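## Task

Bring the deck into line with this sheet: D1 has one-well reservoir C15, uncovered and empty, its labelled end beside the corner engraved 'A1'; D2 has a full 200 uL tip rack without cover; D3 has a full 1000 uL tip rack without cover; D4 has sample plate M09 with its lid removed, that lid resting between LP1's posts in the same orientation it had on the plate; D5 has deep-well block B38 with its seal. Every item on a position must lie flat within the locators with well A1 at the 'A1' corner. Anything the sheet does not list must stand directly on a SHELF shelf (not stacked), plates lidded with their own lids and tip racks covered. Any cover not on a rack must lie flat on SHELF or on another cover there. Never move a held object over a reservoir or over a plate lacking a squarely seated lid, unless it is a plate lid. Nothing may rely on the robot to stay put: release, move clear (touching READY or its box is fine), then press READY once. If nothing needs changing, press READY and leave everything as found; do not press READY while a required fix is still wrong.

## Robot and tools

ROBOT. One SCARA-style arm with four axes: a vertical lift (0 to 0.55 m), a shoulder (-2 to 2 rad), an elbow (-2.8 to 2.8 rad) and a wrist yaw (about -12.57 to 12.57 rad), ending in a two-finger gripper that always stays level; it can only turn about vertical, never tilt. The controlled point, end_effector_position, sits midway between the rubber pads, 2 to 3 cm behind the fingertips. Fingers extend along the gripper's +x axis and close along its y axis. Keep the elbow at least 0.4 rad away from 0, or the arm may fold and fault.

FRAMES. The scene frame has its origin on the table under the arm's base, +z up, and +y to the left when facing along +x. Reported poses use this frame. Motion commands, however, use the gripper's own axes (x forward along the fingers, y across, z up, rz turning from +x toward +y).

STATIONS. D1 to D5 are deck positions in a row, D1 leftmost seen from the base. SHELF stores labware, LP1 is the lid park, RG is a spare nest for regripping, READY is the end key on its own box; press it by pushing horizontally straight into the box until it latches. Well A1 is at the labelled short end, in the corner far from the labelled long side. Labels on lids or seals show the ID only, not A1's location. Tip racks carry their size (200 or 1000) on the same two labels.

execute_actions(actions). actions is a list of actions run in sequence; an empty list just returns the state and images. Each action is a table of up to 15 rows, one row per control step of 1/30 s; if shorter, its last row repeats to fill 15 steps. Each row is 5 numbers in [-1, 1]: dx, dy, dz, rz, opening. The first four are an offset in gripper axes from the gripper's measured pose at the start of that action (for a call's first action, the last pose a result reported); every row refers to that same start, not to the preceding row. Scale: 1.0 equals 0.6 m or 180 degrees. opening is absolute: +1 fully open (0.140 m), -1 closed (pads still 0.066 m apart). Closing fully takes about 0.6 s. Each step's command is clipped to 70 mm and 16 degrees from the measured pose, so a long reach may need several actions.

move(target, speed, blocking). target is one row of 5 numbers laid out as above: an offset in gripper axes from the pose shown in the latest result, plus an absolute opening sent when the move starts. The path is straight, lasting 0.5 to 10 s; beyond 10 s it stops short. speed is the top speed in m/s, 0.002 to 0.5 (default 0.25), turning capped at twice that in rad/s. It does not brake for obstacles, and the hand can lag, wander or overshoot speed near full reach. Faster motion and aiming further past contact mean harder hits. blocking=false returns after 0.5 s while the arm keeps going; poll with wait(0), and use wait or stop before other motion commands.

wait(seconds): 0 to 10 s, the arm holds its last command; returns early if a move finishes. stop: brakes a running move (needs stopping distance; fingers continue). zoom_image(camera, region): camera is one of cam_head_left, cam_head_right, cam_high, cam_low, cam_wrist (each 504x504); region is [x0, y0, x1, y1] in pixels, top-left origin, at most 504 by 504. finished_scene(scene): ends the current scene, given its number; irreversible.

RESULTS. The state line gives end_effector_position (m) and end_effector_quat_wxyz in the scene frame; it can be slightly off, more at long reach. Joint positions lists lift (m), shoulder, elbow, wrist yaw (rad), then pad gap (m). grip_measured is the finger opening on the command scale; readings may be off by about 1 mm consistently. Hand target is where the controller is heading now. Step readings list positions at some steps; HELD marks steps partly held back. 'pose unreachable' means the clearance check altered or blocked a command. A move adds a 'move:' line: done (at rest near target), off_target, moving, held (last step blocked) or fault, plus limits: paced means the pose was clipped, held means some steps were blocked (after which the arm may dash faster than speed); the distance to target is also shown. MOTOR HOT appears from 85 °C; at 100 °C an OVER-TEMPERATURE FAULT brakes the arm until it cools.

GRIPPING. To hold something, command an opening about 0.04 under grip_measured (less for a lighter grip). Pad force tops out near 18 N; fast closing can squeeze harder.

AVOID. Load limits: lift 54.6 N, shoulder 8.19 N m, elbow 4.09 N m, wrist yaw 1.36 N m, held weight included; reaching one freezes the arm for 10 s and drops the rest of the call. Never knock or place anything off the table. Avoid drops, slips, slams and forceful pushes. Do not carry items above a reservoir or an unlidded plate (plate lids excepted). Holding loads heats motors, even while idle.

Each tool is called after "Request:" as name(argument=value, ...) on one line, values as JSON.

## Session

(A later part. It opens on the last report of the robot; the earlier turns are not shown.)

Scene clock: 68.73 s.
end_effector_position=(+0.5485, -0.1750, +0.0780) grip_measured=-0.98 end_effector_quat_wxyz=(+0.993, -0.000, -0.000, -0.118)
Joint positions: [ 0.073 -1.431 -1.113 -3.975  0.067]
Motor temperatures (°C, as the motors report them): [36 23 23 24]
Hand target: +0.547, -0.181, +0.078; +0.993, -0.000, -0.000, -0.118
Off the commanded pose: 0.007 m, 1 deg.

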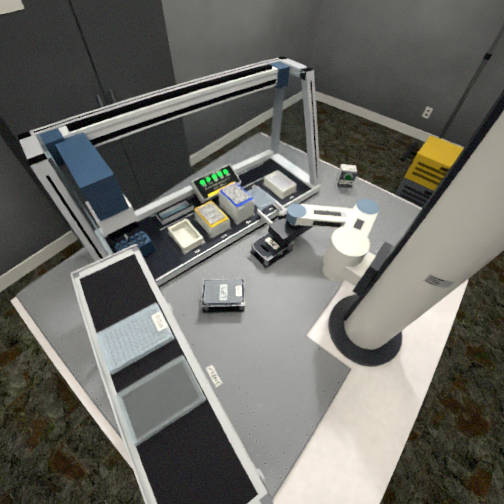

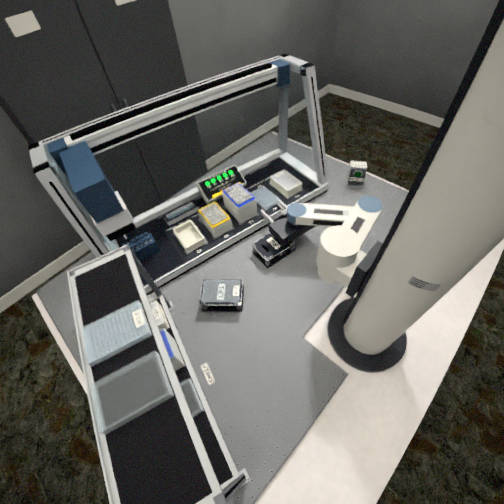

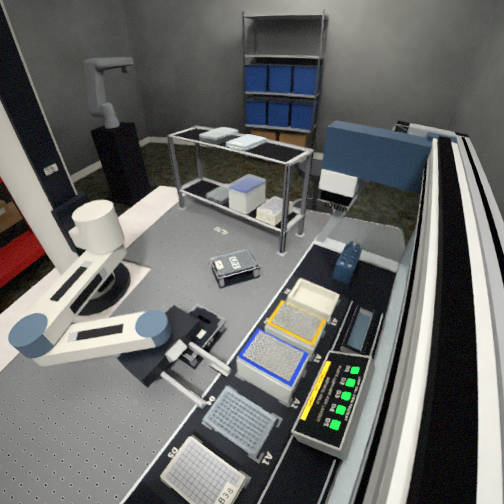

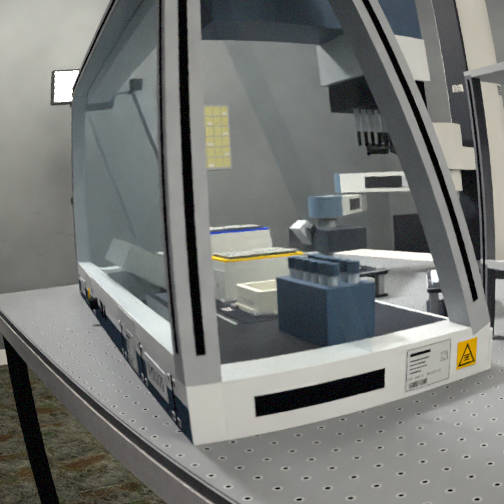

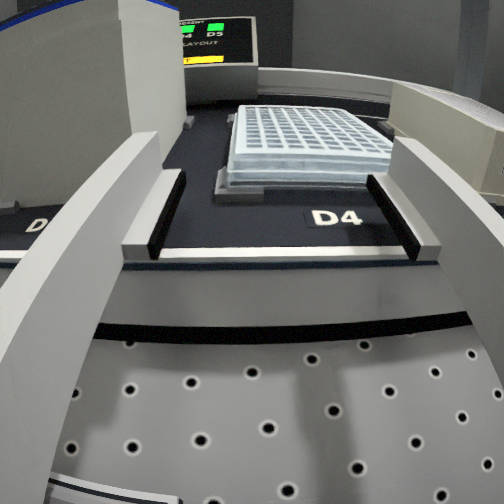

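Request:
execute_actions(actions=[[[0.001,-0.016,0,0.001,-1],[0.003,-0.023,0,0.002,-1],[0.005,-0.030,-0.001,0.0035,-1],[0.007,-0.036,-0.002,0.0045,-1],[0.009,-0.040,-0.004,0.0054,-1],[0.011,-0.0422,-0.006,0.0054,-1],[0.0125,-0.0422,-0.008,0.0054,-1],[0.0142,-0.0422,-0.010,0.0054,-1],[0.0142,-0.0422,-0.0117,0.0054,-1]]])

Request:
zoom_image(camera="cam_wrist", region=[130, 120, 270, 230])

Request:
zoom_image(camera="cam_wrist", region=[290, 120, 430, 230])

Scene clock: 73.17 s.
end_effector_position=(+0.5508, -0.2018, +0.0709) grip_measured=-0.98 end_effector_quat_wxyz=(+0.994, -0.000, -0.000, -0.110)
Joint positions: [ 0.066 -1.482 -1.194 -3.827  0.067]
Motor temperatures (°C, as the motors report them): [36 23 23 24]
Hand target: +0.551, -0.202, +0.071; +0.994, -0.000, -0.000, -0.109
Off the commanded pose: 0.000 m, 0 deg.
Step readings (end_effector_position):
0: (+0.5469, -0.1813, +0.0780)
1: (+0.5469, -0.1812, +0.0780)
2: (+0.5469, -0.1829, +0.0780)
4: (+0.5470, -0.1913, +0.0777)
8: (+0.5497, -0.2021, +0.0732)
15: end_effector_position above

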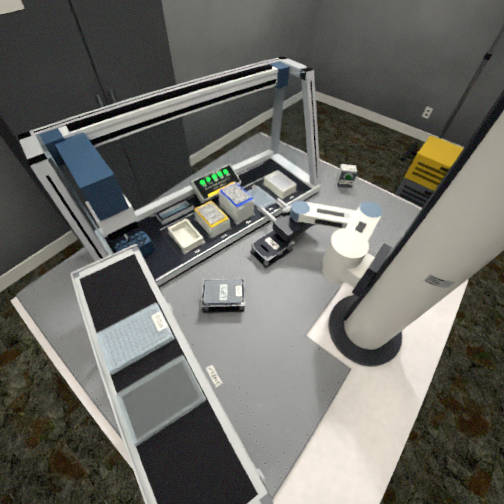

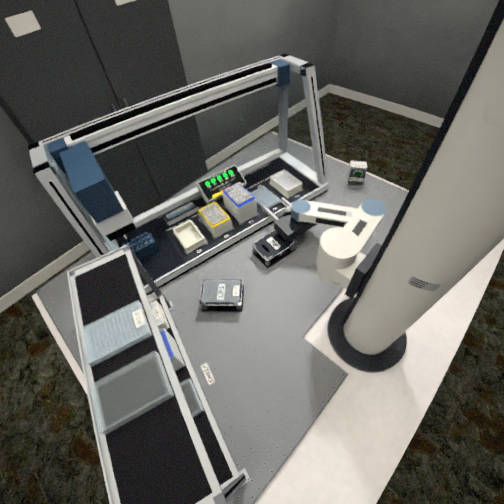

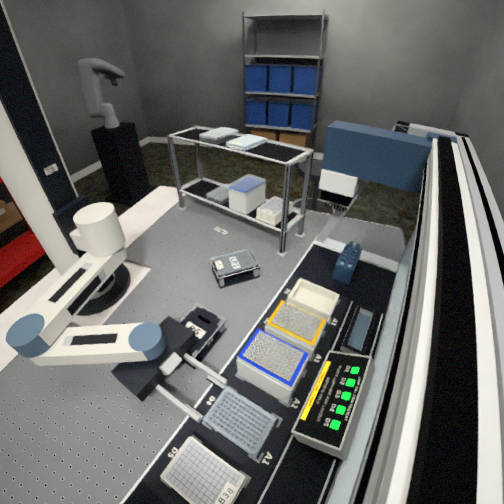

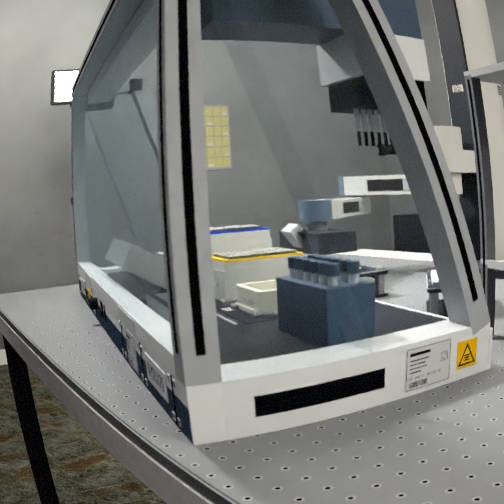

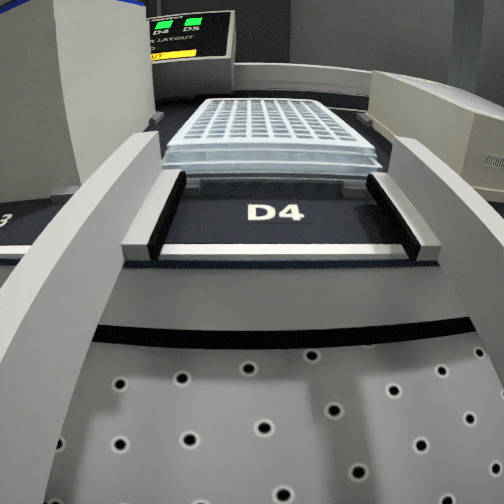

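Region (130, 120, 270, 230) of cam_wrist's 504x504 image, scaled by 3.600, with more detail than that image has; it fills the top 396 rows of this view, and the rest is white.

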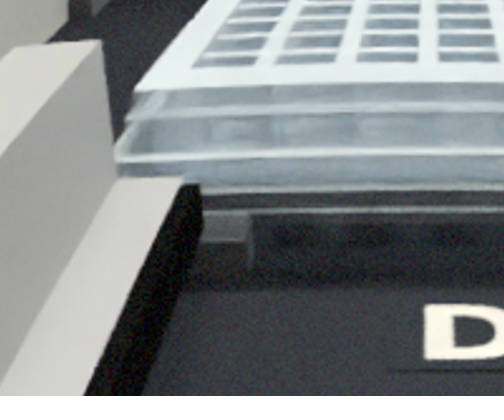

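Region (290, 120, 430, 230) of cam_wrist's 504x504 image, scaled by 3.600, with more detail than that image has; it fills the top 396 rows of this view, and the rest is white.

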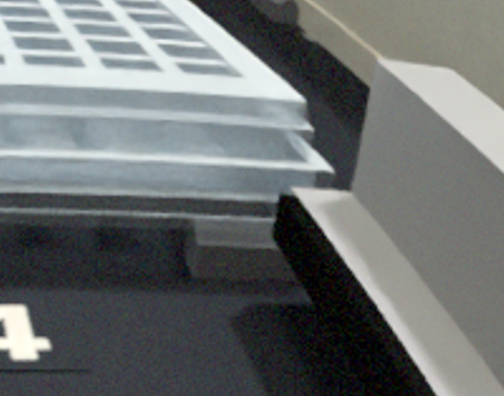

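Request:
execute_actions(actions=[[[0.0017,0,0,0,-1],[0.0033,0,0,0,-1],[0.0046,0,0,0,-1],[0.0057,0,0,0,-1],[0.0066,0,0,0,-1],[0.0075,0,0,0,-1],[0.0083,0,0,0,-1],[0.0091,0,0,0,-1],[0.0099,0,0,0,-1],[0.0107,0,0,0,-1],[0.0114,0,0,0,-1],[0.0121,0,0,0,-1],[0.0127,0,0,0,-1],[0.0132,0,0,0,-1]]])

Request:
zoom_image(camera="cam_wrist", region=[130, 120, 270, 230])

Request:
zoom_image(camera="cam_wrist", region=[290, 120, 430, 230])

Request:
zoom_image(camera="cam_high", region=[185, 370, 305, 480])

Scene clock: 74.43 s.
end_effector_position=(+0.5585, -0.2036, +0.0709) grip_measured=-0.98 end_effector_quat_wxyz=(+0.994, -0.000, -0.000, -0.110)
Joint positions: [ 0.066 -1.459 -1.229 -3.816  0.067]
Motor temperatures (°C, as the motors report them): [36 23 23 24]
Hand target: +0.559, -0.204, +0.071; +0.994, -0.000, -0.000, -0.110
Off the commanded pose: 0.000 m, 0 deg.
Step readings (end_effector_position):
0: (+0.5508, -0.2018, +0.0709)
1: (+0.5510, -0.2019, +0.0709)
2: (+0.5519, -0.2022, +0.0709)
4: (+0.5536, -0.2025, +0.0709)
8: (+0.5557, -0.2030, +0.0709)
15: end_effector_position above

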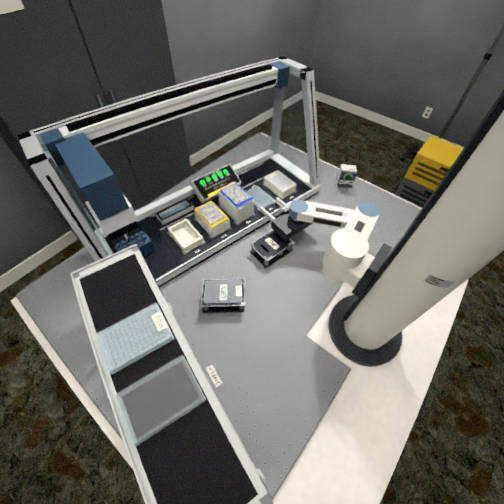

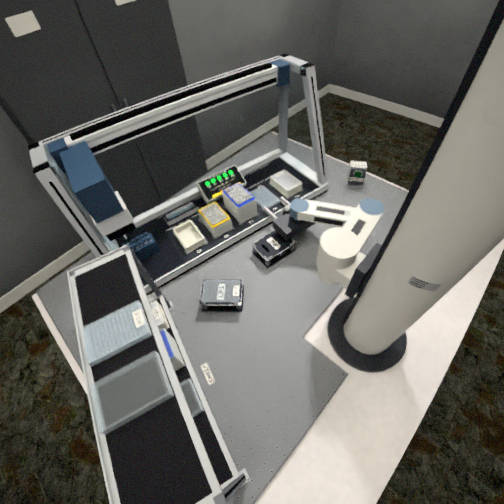

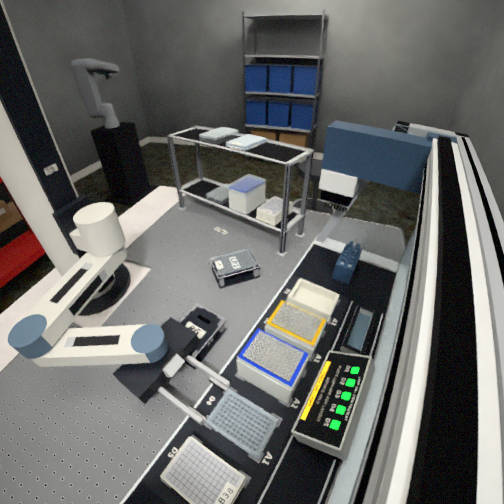

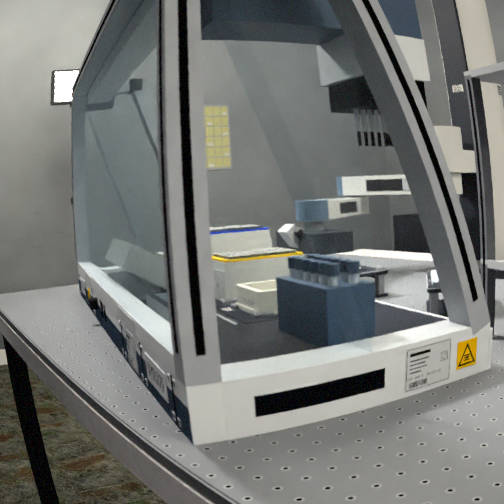

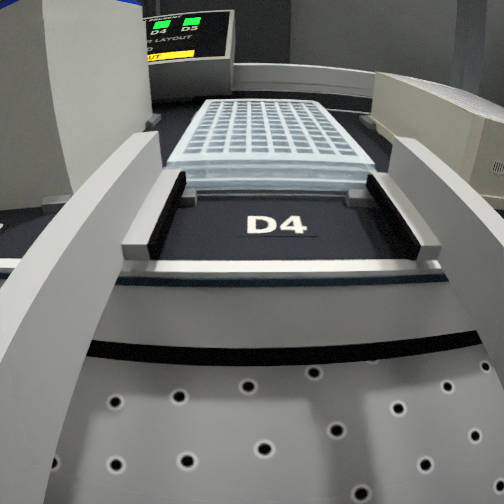

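Region (130, 120, 270, 230) of cam_wrist's 504x504 image, scaled by 3.600, with more detail than that image has; it fills the top 396 rows of this view, and the rest is white.

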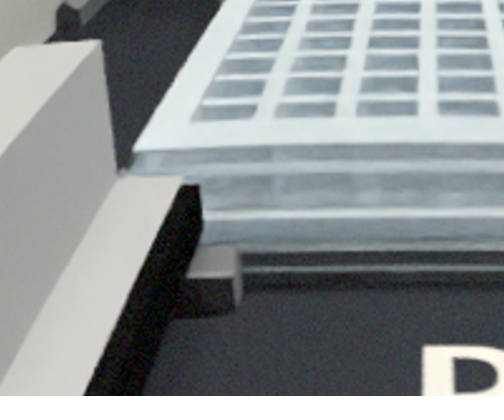

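Region (290, 120, 430, 230) of cam_wrist's 504x504 image, scaled by 3.600, with more detail than that image has; it fills the top 396 rows of this view, and the rest is white.

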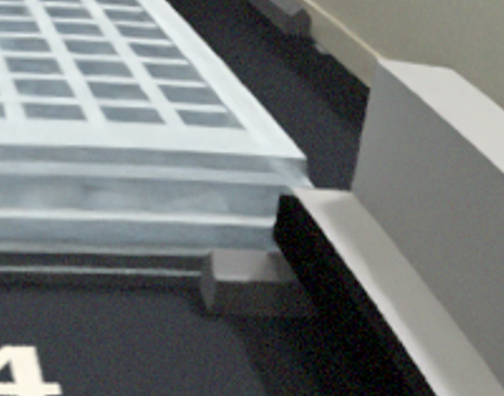

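Region (185, 370, 305, 480) of cam_high's 504x504 image, scaled by 4.200, with more detail than that image has; it fills the top 462 rows of this view, and the rest is white.

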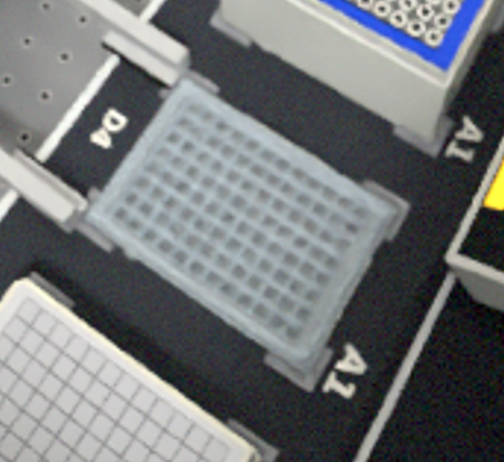

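Request:
execute_actions(actions=[[[-0.004,0,0.002,0,-1],[-0.010,0,0.006,0,-1],[-0.016,-0.002,0.011,0,-1],[-0.020,-0.007,0.016,0,-1],[-0.021,-0.016,0.020,0,-0.9],[-0.021,-0.028,0.0235,0,-0.8],[-0.021,-0.043,0.0235,0,-0.6],[-0.021,-0.059,0.0235,0,-0.4],[-0.021,-0.076,0.0235,0,-0.2],[-0.021,-0.093,0.0235,0,0],[-0.021,-0.110,0.0235,0,0],[-0.021,-0.128,0.0235,0,0],[-0.021,-0.146,0.0235,0,0],[-0.021,-0.164,0.0235,0,0],[-0.021,-0.182,0.0235,0,0]]])

Request:
zoom_image(camera="cam_wrist", region=[100, 80, 420, 260])

Scene clock: 75.27 s.
end_effector_position=(+0.5247, -0.2868, +0.0850) grip_measured=+0.00 end_effector_quat_wxyz=(+0.993, -0.000, -0.000, -0.115)
Joint positions: [ 0.08  -1.661 -1.38  -3.473  0.103]
Motor temperatures (°C, as the motors report them): [36 23 23 24]
Hand target: +0.520, -0.307, +0.085; +0.993, -0.000, -0.000, -0.115
Off the commanded pose: 0.021 m, 1 deg.
Step readings (end_effector_position):
0: (+0.5585, -0.2036, +0.0709)
1: (+0.5584, -0.2036, +0.0710)
2: (+0.5566, -0.2031, +0.0719)
4: (+0.5508, -0.2025, +0.0762)
8: (+0.5414, -0.2168, +0.0847)
15: end_effector_position above

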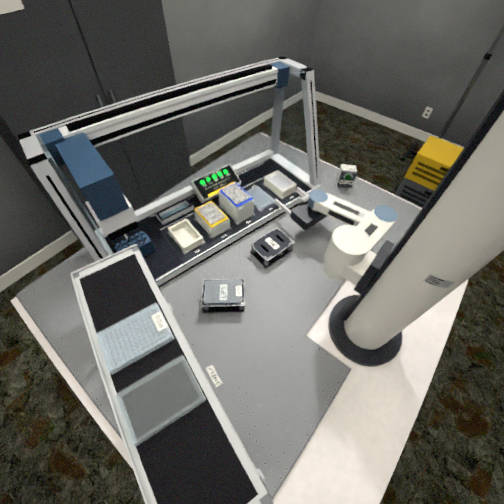

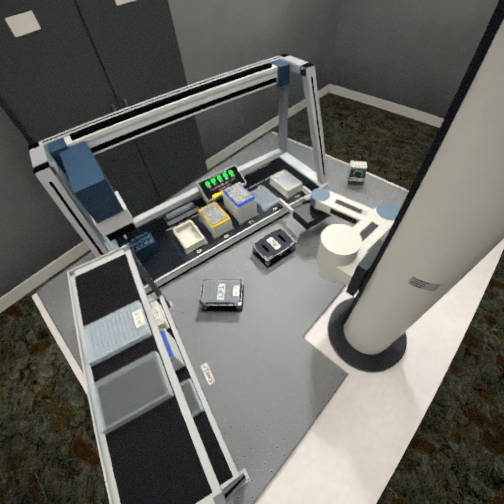

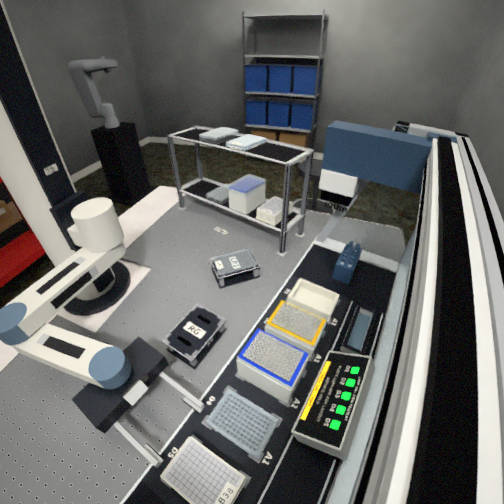

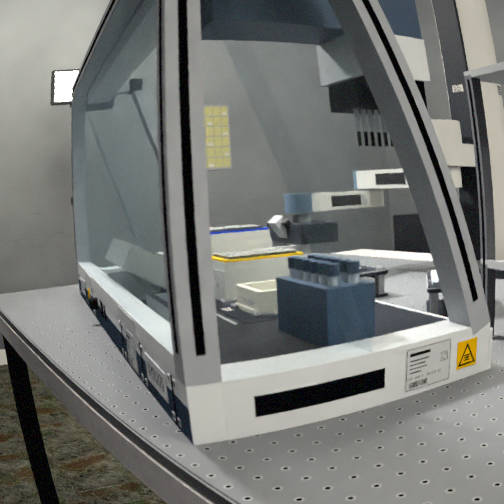

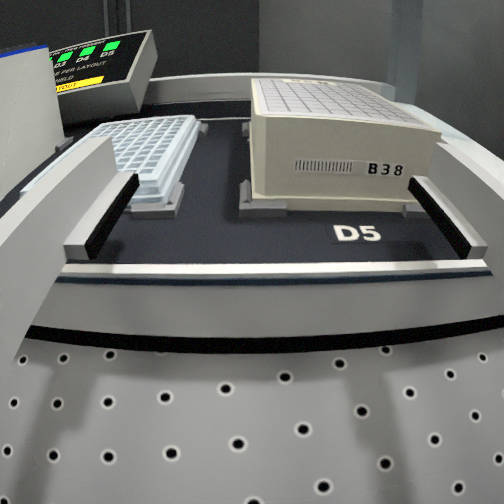

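Region (100, 80, 420, 260) of cam_wrist's 504x504 image, scaled by 1.575, with more detail than that image has; it fills the top 284 rows of this view, and the rest is white.

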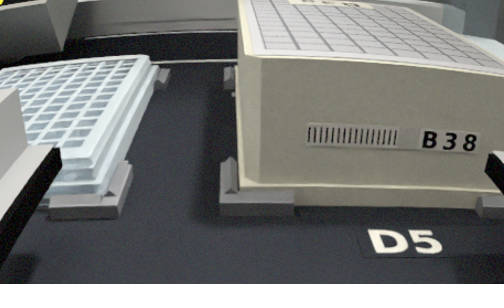

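Request:
wait(seconds=0)

Request:
zoom_image(camera="cam_high", region=[150, 290, 240, 380])

Request:
zoom_image(camera="cam_wrist", region=[170, 160, 450, 240])

Scene clock: 75.50 s.
end_effector_position=(+0.5195, -0.3069, +0.0850) grip_measured=+0.00 end_effector_quat_wxyz=(+0.993, -0.000, -0.000, -0.116)
Joint positions: [ 0.08  -1.684 -1.443 -3.388  0.103]
Motor temperatures (°C, as the motors report them): [36 23 23 24]
Hand target: +0.520, -0.307, +0.085; +0.993, -0.000, -0.000, -0.115
Off the commanded pose: 0.003 m, 1 deg.

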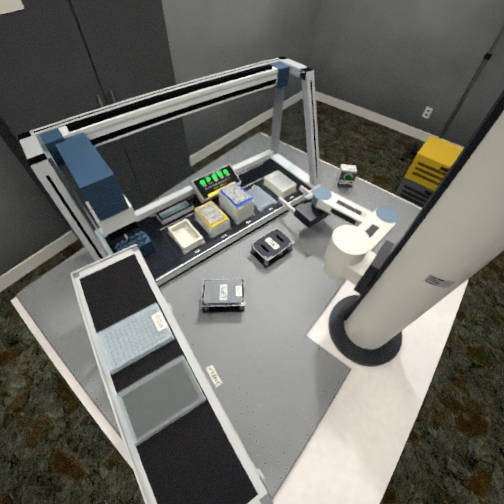

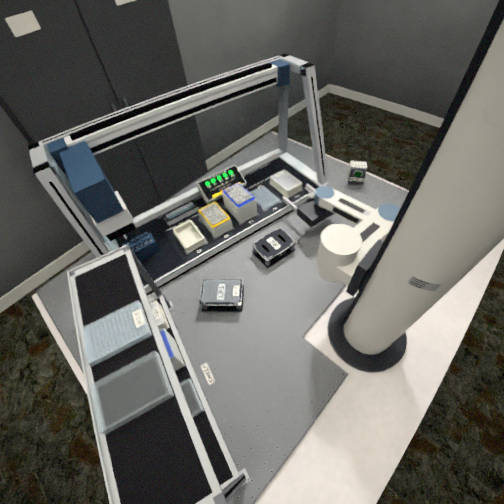

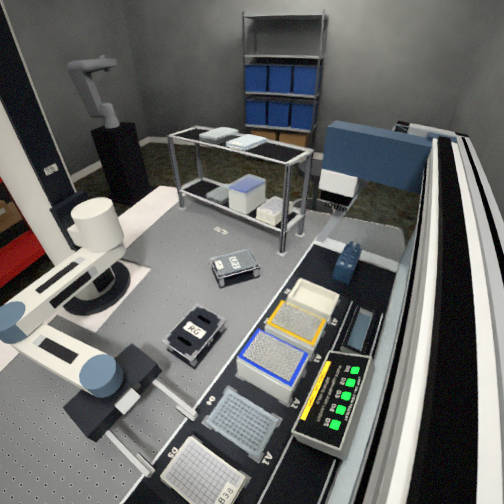

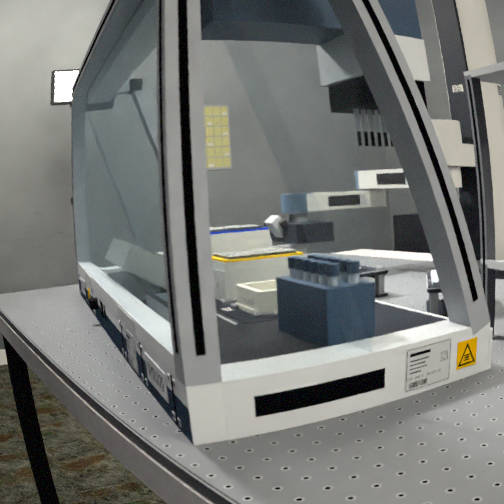

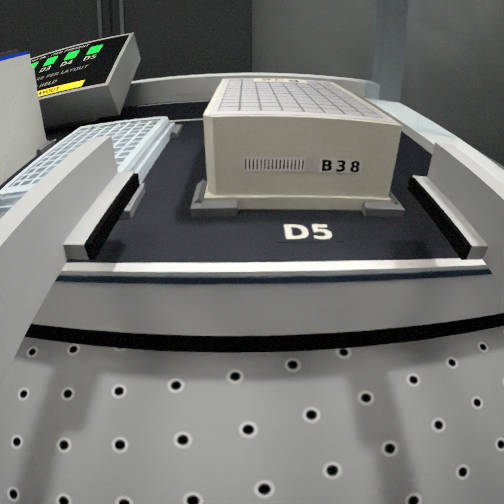

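Region (150, 290, 240, 380) of cam_high's 504x504 image, scaled by 5.600, with more detail than that image has.

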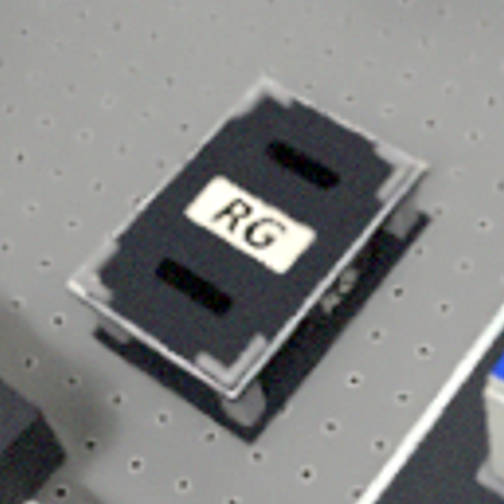

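Region (170, 160, 450, 240) of cam_wrist's 504x504 image, scaled by 1.800, with more detail than that image has; it fills the top 144 rows of this view, and the rest is white.

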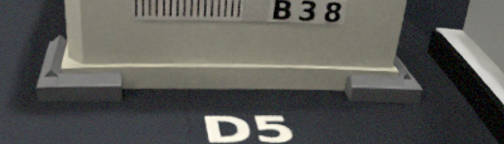

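Request:
execute_actions(actions=[[[0.001,-0.005,0,0.001,0.15],[0.003,-0.012,0,0.0025,0.15],[0.007,-0.018,0,0.0041,0.15],[0.014,-0.021,0,0.0041,0.15],[0.024,-0.0209,0,0.0041,0.15],[0.037,-0.0207,0,0.0041,0.15],[0.052,-0.0205,0,0.0041,0.15],[0.068,-0.0203,0,0.0041,0.15],[0.084,-0.0201,0,0.0041,0.15],[0.100,-0.0199,0,0.0041,0.15],[0.116,-0.0196,0,0.0041,0.15],[0.132,-0.0194,0,0.0041,0.15],[0.148,-0.0192,0,0.0041,0.15],[0.163,-0.0190,0,0.0041,0.15],[0.1764,-0.0188,0,0.0041,0.0]]])

Scene clock: 76.67 s.
end_effector_position=(+0.5895, -0.3329, +0.0850) grip_measured=+0.10 end_effector_quat_wxyz=(+0.994, -0.000, -0.000, -0.111)
Joint positions: [ 0.08  -1.43  -1.815 -3.261  0.107]
Motor temperatures (°C, as the motors report them): [36 23 23 24]
Hand target: +0.613, -0.337, +0.085; +0.994, -0.000, -0.000, -0.112
Off the commanded pose: 0.032 m, 0 deg.
Step readings (end_effector_position):
0: (+0.5195, -0.3068, +0.0850)
1: (+0.5196, -0.3069, +0.0850)
2: (+0.5196, -0.3090, +0.0850)
4: (+0.5199, -0.3172, +0.0850)
8: (+0.5366, -0.3238, +0.0850)
15: end_effector_position above

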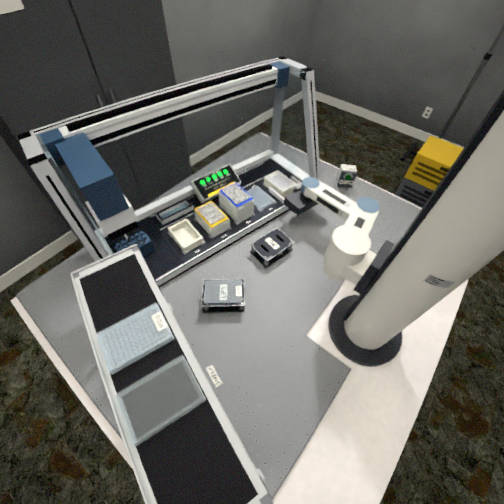

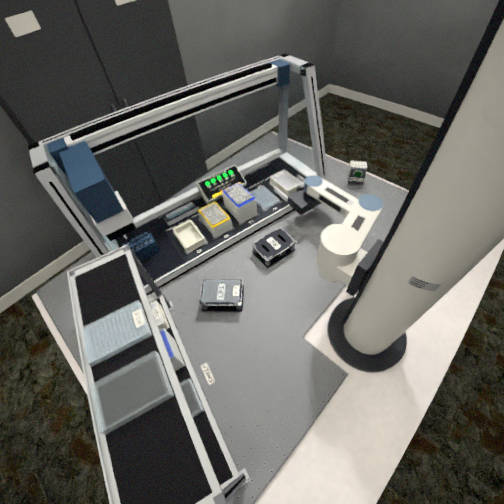

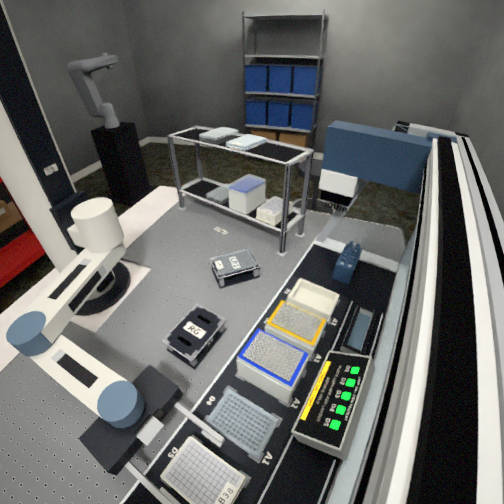

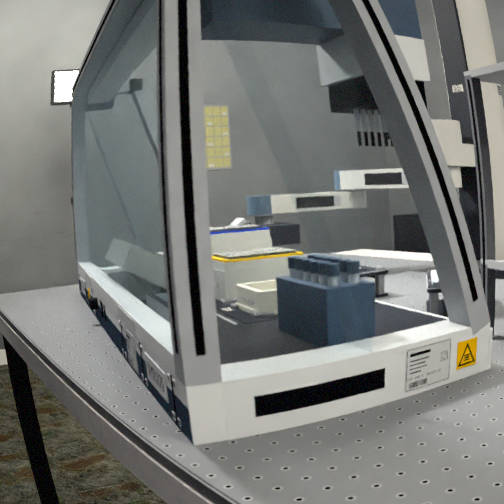

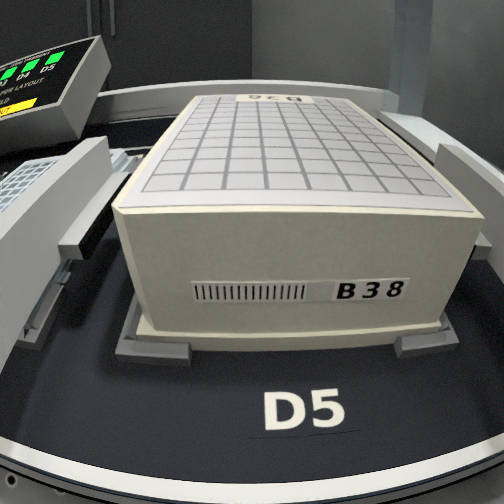

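Request:
execute_actions(actions=[])

Scene clock: 77.60 s.
end_effector_position=(+0.6127, -0.3365, +0.0850) grip_measured=+0.00 end_effector_quat_wxyz=(+0.994, -0.000, -0.000, -0.112)
Joint positions: [ 0.08  -1.342 -1.936 -3.229  0.103]
Motor temperatures (°C, as the motors report them): [36 23 23 24]
Hand target: +0.613, -0.337, +0.085; +0.994, -0.000, -0.000, -0.112
Off the commanded pose: 0.009 m, 0 deg.

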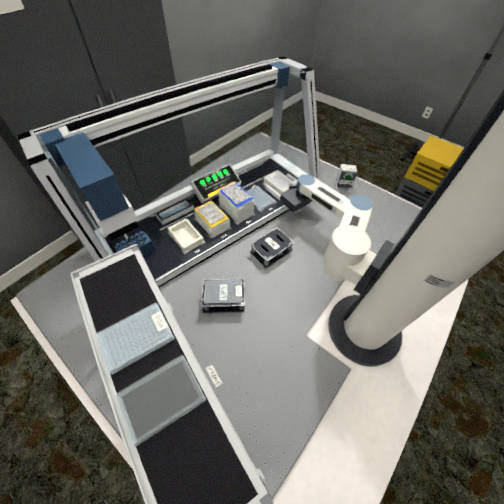

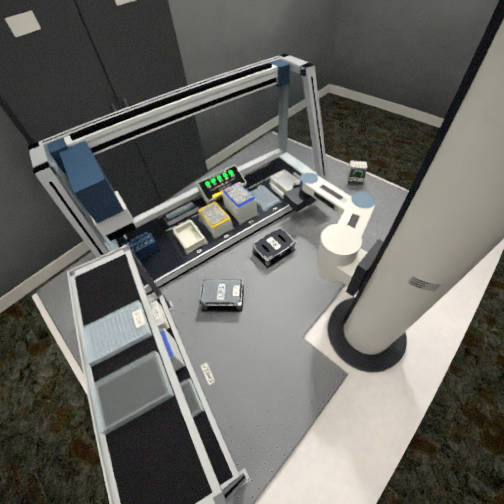

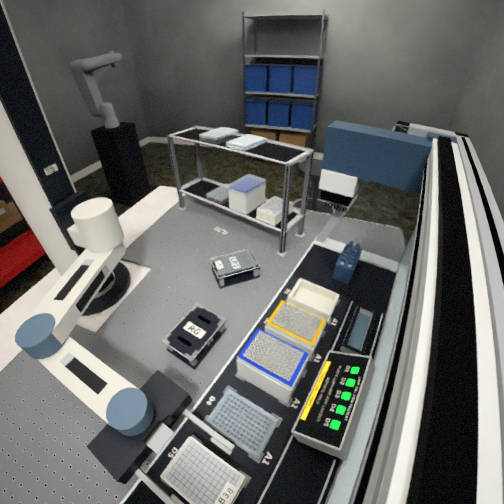

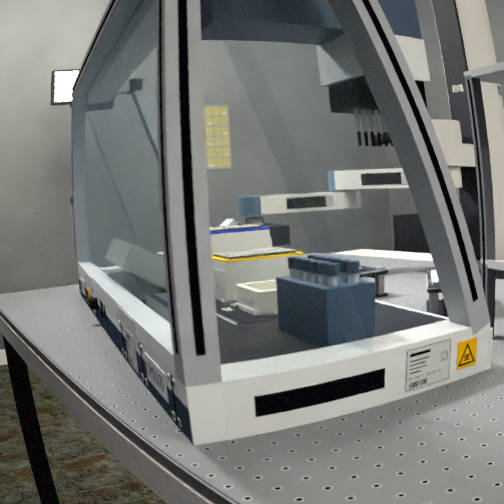

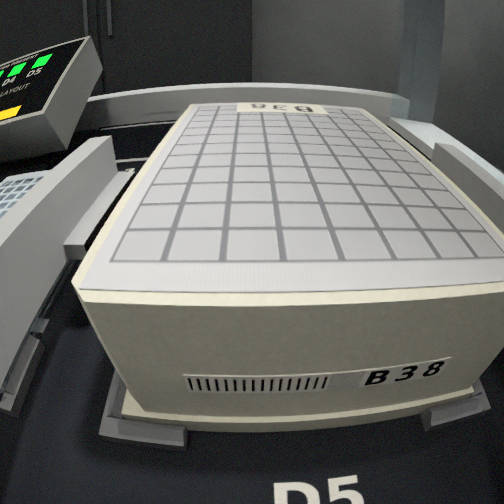

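Request:
execute_actions(actions=[[[0.002,-0.002,0,0.0004,0.0],[0.004,-0.004,0,0.0008,0.0],[0.006,-0.005,0,0.0012,0.0],[0.008,-0.0062,0,0.0016,0.0],[0.010,-0.0062,0,0.0016,-0.05],[0.012,-0.0062,0,0.0016,-0.1],[0.0139,-0.0062,0,0.0016,-0.15],[0.0139,-0.0062,0,0.0016,-0.2],[0.0139,-0.0062,0,0.0016,-0.25]]])

Request:
wait(seconds=0)

Request:
zoom_image(camera="cam_wrist", region=[50, 364, 190, 504])

Request:
zoom_image(camera="cam_wrist", region=[364, 364, 504, 504])

Scene clock: 78.60 s.
end_effector_position=(+0.6201, -0.3419, +0.0850) grip_measured=-0.25 end_effector_quat_wxyz=(+0.994, -0.000, -0.000, -0.109)
Joint positions: [ 0.08  -1.311 -2.002 -3.189  0.094]
Motor temperatures (°C, as the motors report them): [36 23 23 24]
Hand target: +0.620, -0.342, +0.085; +0.994, -0.000, -0.000, -0.109
Off the commanded pose: 0.000 m, 0 deg.
Step readings (end_effector_position):
0: (+0.6127, -0.3365, +0.0850)
1: (+0.6128, -0.3367, +0.0850)
2: (+0.6135, -0.3378, +0.0850)
4: (+0.6153, -0.3404, +0.0850)
8: (+0.6198, -0.3420, +0.0850)
15: end_effector_position above

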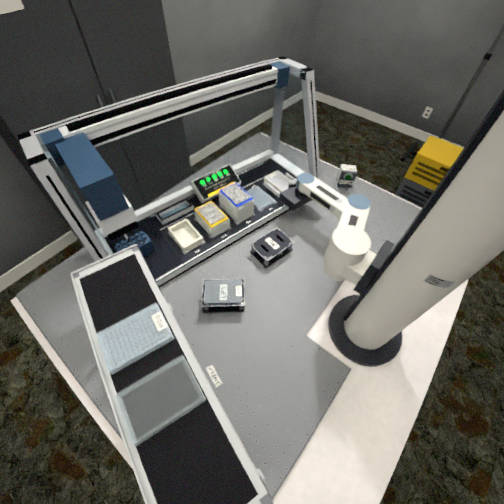

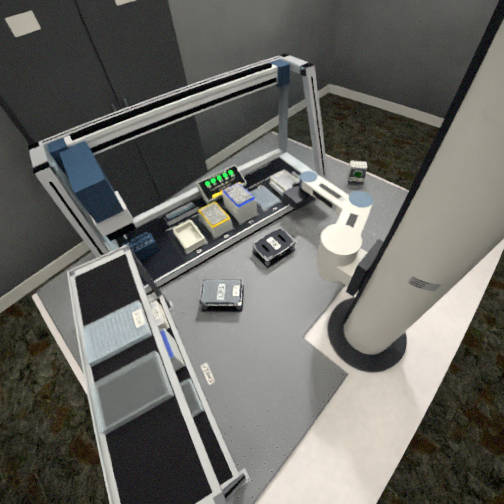

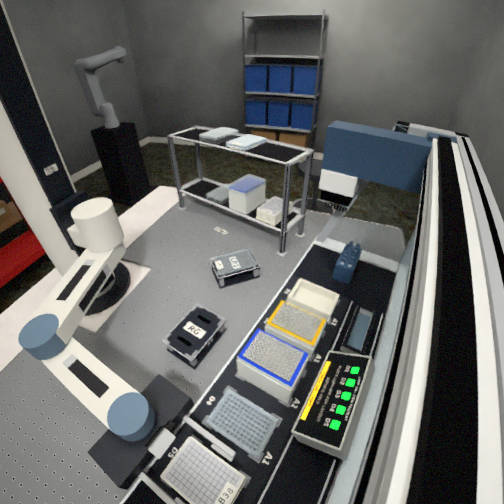

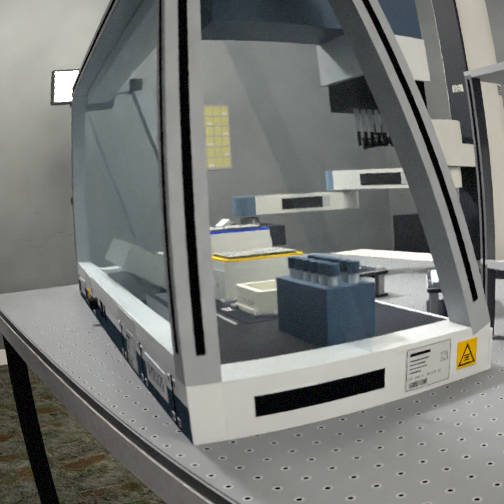

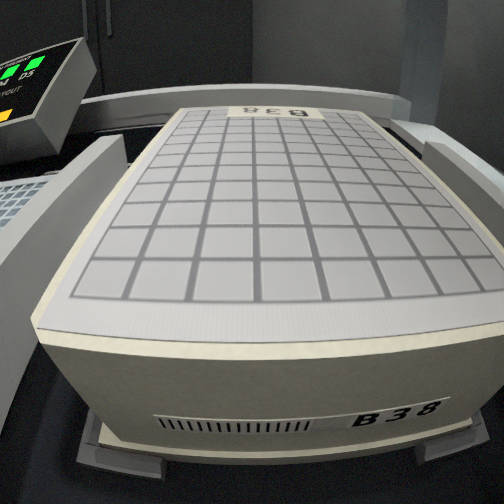

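Scene clock: 78.60 s.
end_effector_position=(+0.6201, -0.3419, +0.0850) grip_measured=-0.25 end_effector_quat_wxyz=(+0.994, -0.000, -0.000, -0.109)
Joint positions: [ 0.08  -1.311 -2.002 -3.189  0.094]
Motor temperatures (°C, as the motors report them): [36 23 23 24]
Hand target: +0.620, -0.342, +0.085; +0.994, -0.000, -0.000, -0.109
Off the commanded pose: 0.000 m, 0 deg.

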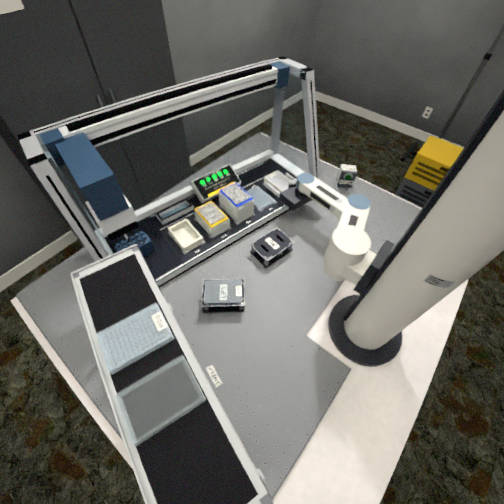

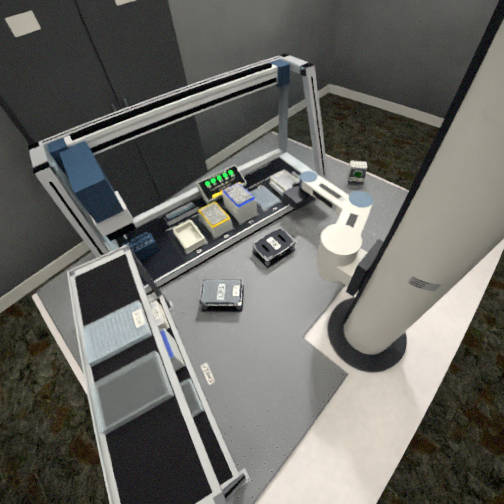

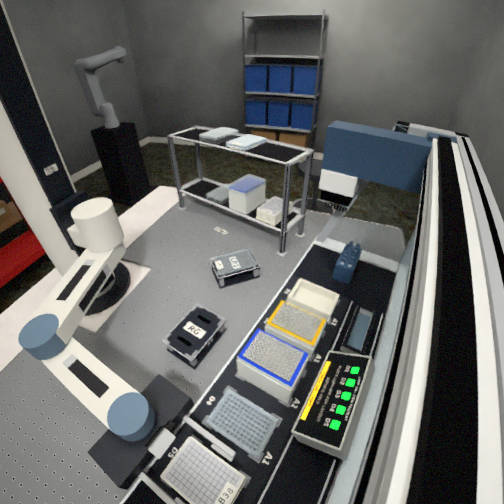

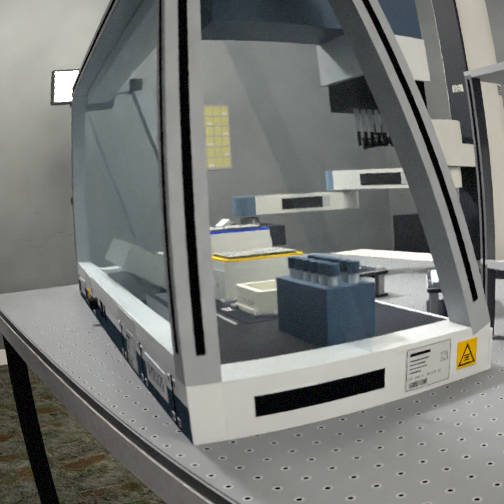

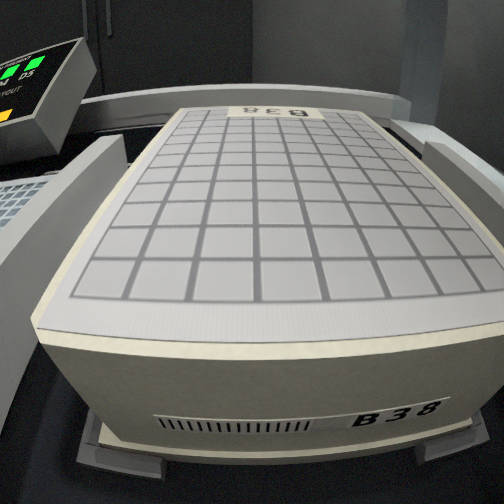

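Region (50, 364, 190, 504) of cam_wrist's 504x504 image, scaled by 3.600, with more detail than that image has.

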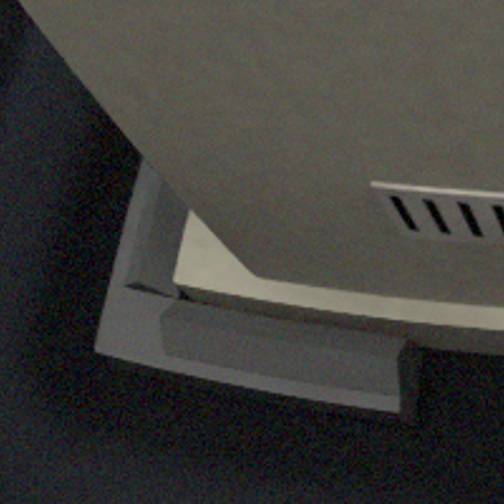

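Region (364, 364, 504, 504) of cam_wrist's 504x504 image, scaled by 3.600, with more detail than that image has.

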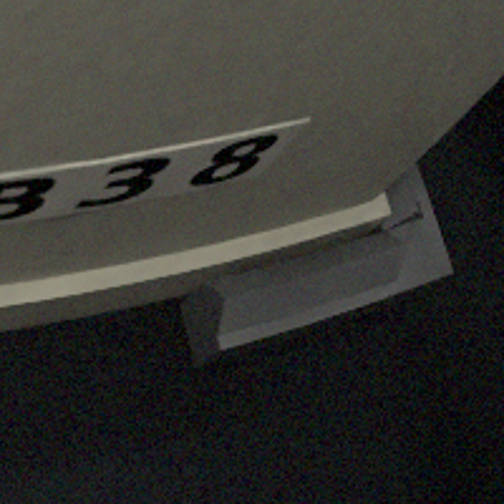

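Request:
execute_actions(actions=[[[0.0008,-0.0008,0,0,-0.30],[0.0008,-0.0008,0,0,-0.35],[0.0008,-0.0008,0,0,-0.40],[0.0008,-0.0008,0,0,-0.44],[0.0008,-0.0008,0,0,-0.46],[0.0008,-0.0008,0,0,-0.475],[0.0008,-0.0008,0,0,-0.49],[0.0008,-0.0008,0,0,-0.505],[0.0008,-0.0008,0,0,-0.52],[0.0008,-0.0008,0,0,-0.535],[0.0008,-0.0008,0,0,-0.55],[0.0008,-0.0008,0,0,-0.565],[0.0008,-0.0008,0,0,-0.575]]])

Scene clock: 80.07 s.
end_effector_position=(+0.6204, -0.3424, +0.0850) grip_measured=-0.53 end_effector_quat_wxyz=(+0.994, -0.000, -0.000, -0.109)
Joint positions: [ 0.08  -1.309 -2.006 -3.186  0.083]
Motor temperatures (°C, as the motors report them): [36 23 23 24]
Hand target: +0.620, -0.342, +0.085; +0.994, -0.000, -0.000, -0.109
Off the commanded pose: 0.000 m, 0 deg.
Step readings (end_effector_position):
0: (+0.6200, -0.3419, +0.0850)
1: (+0.6201, -0.3420, +0.0850)
2: (+0.6204, -0.3425, +0.0850)
4: (+0.6204, -0.3425, +0.0850)
8: (+0.6204, -0.3425, +0.0850)
15: end_effector_position above

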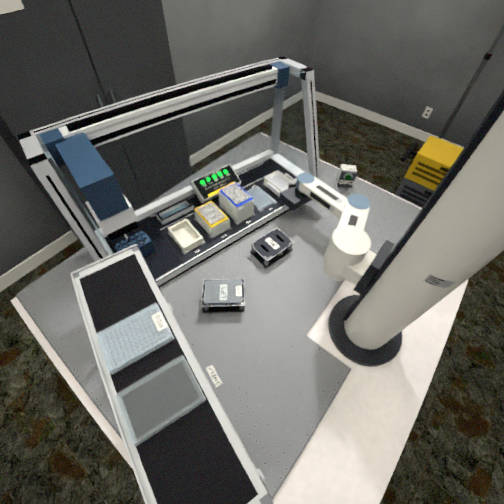

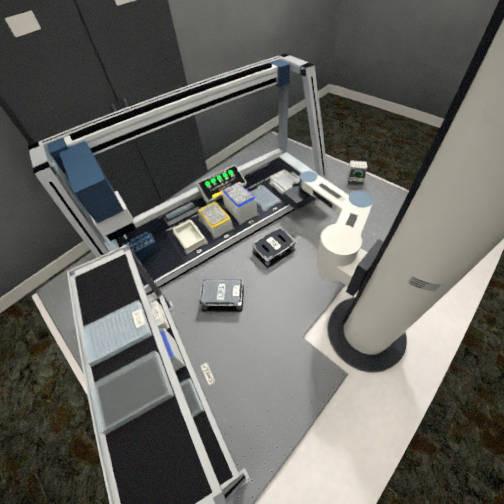

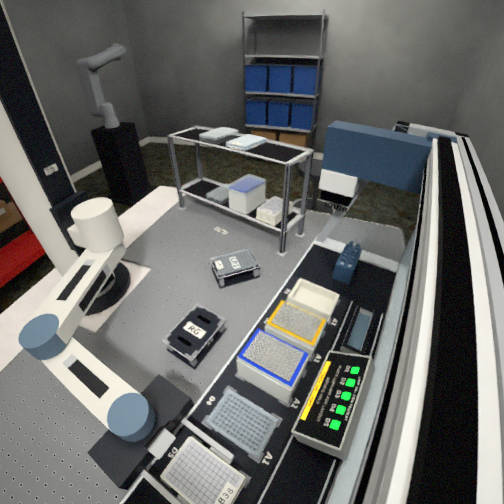

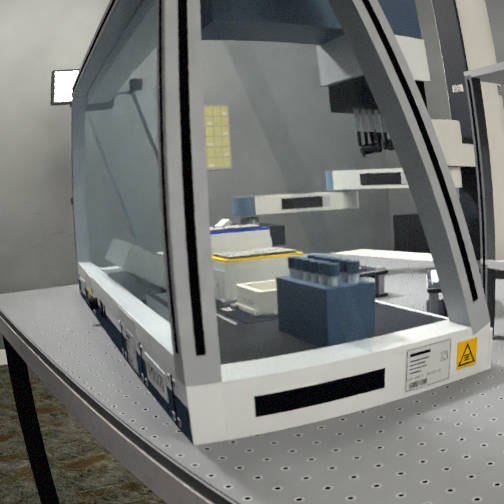

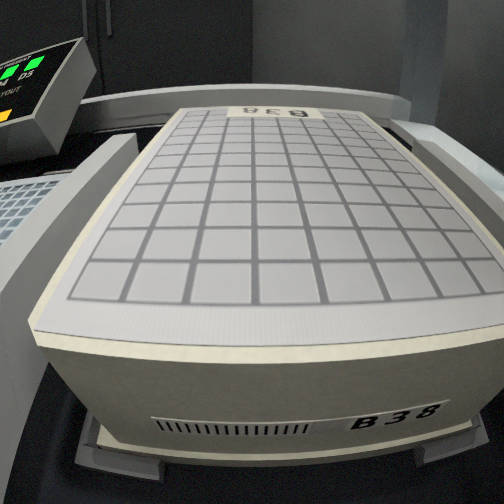

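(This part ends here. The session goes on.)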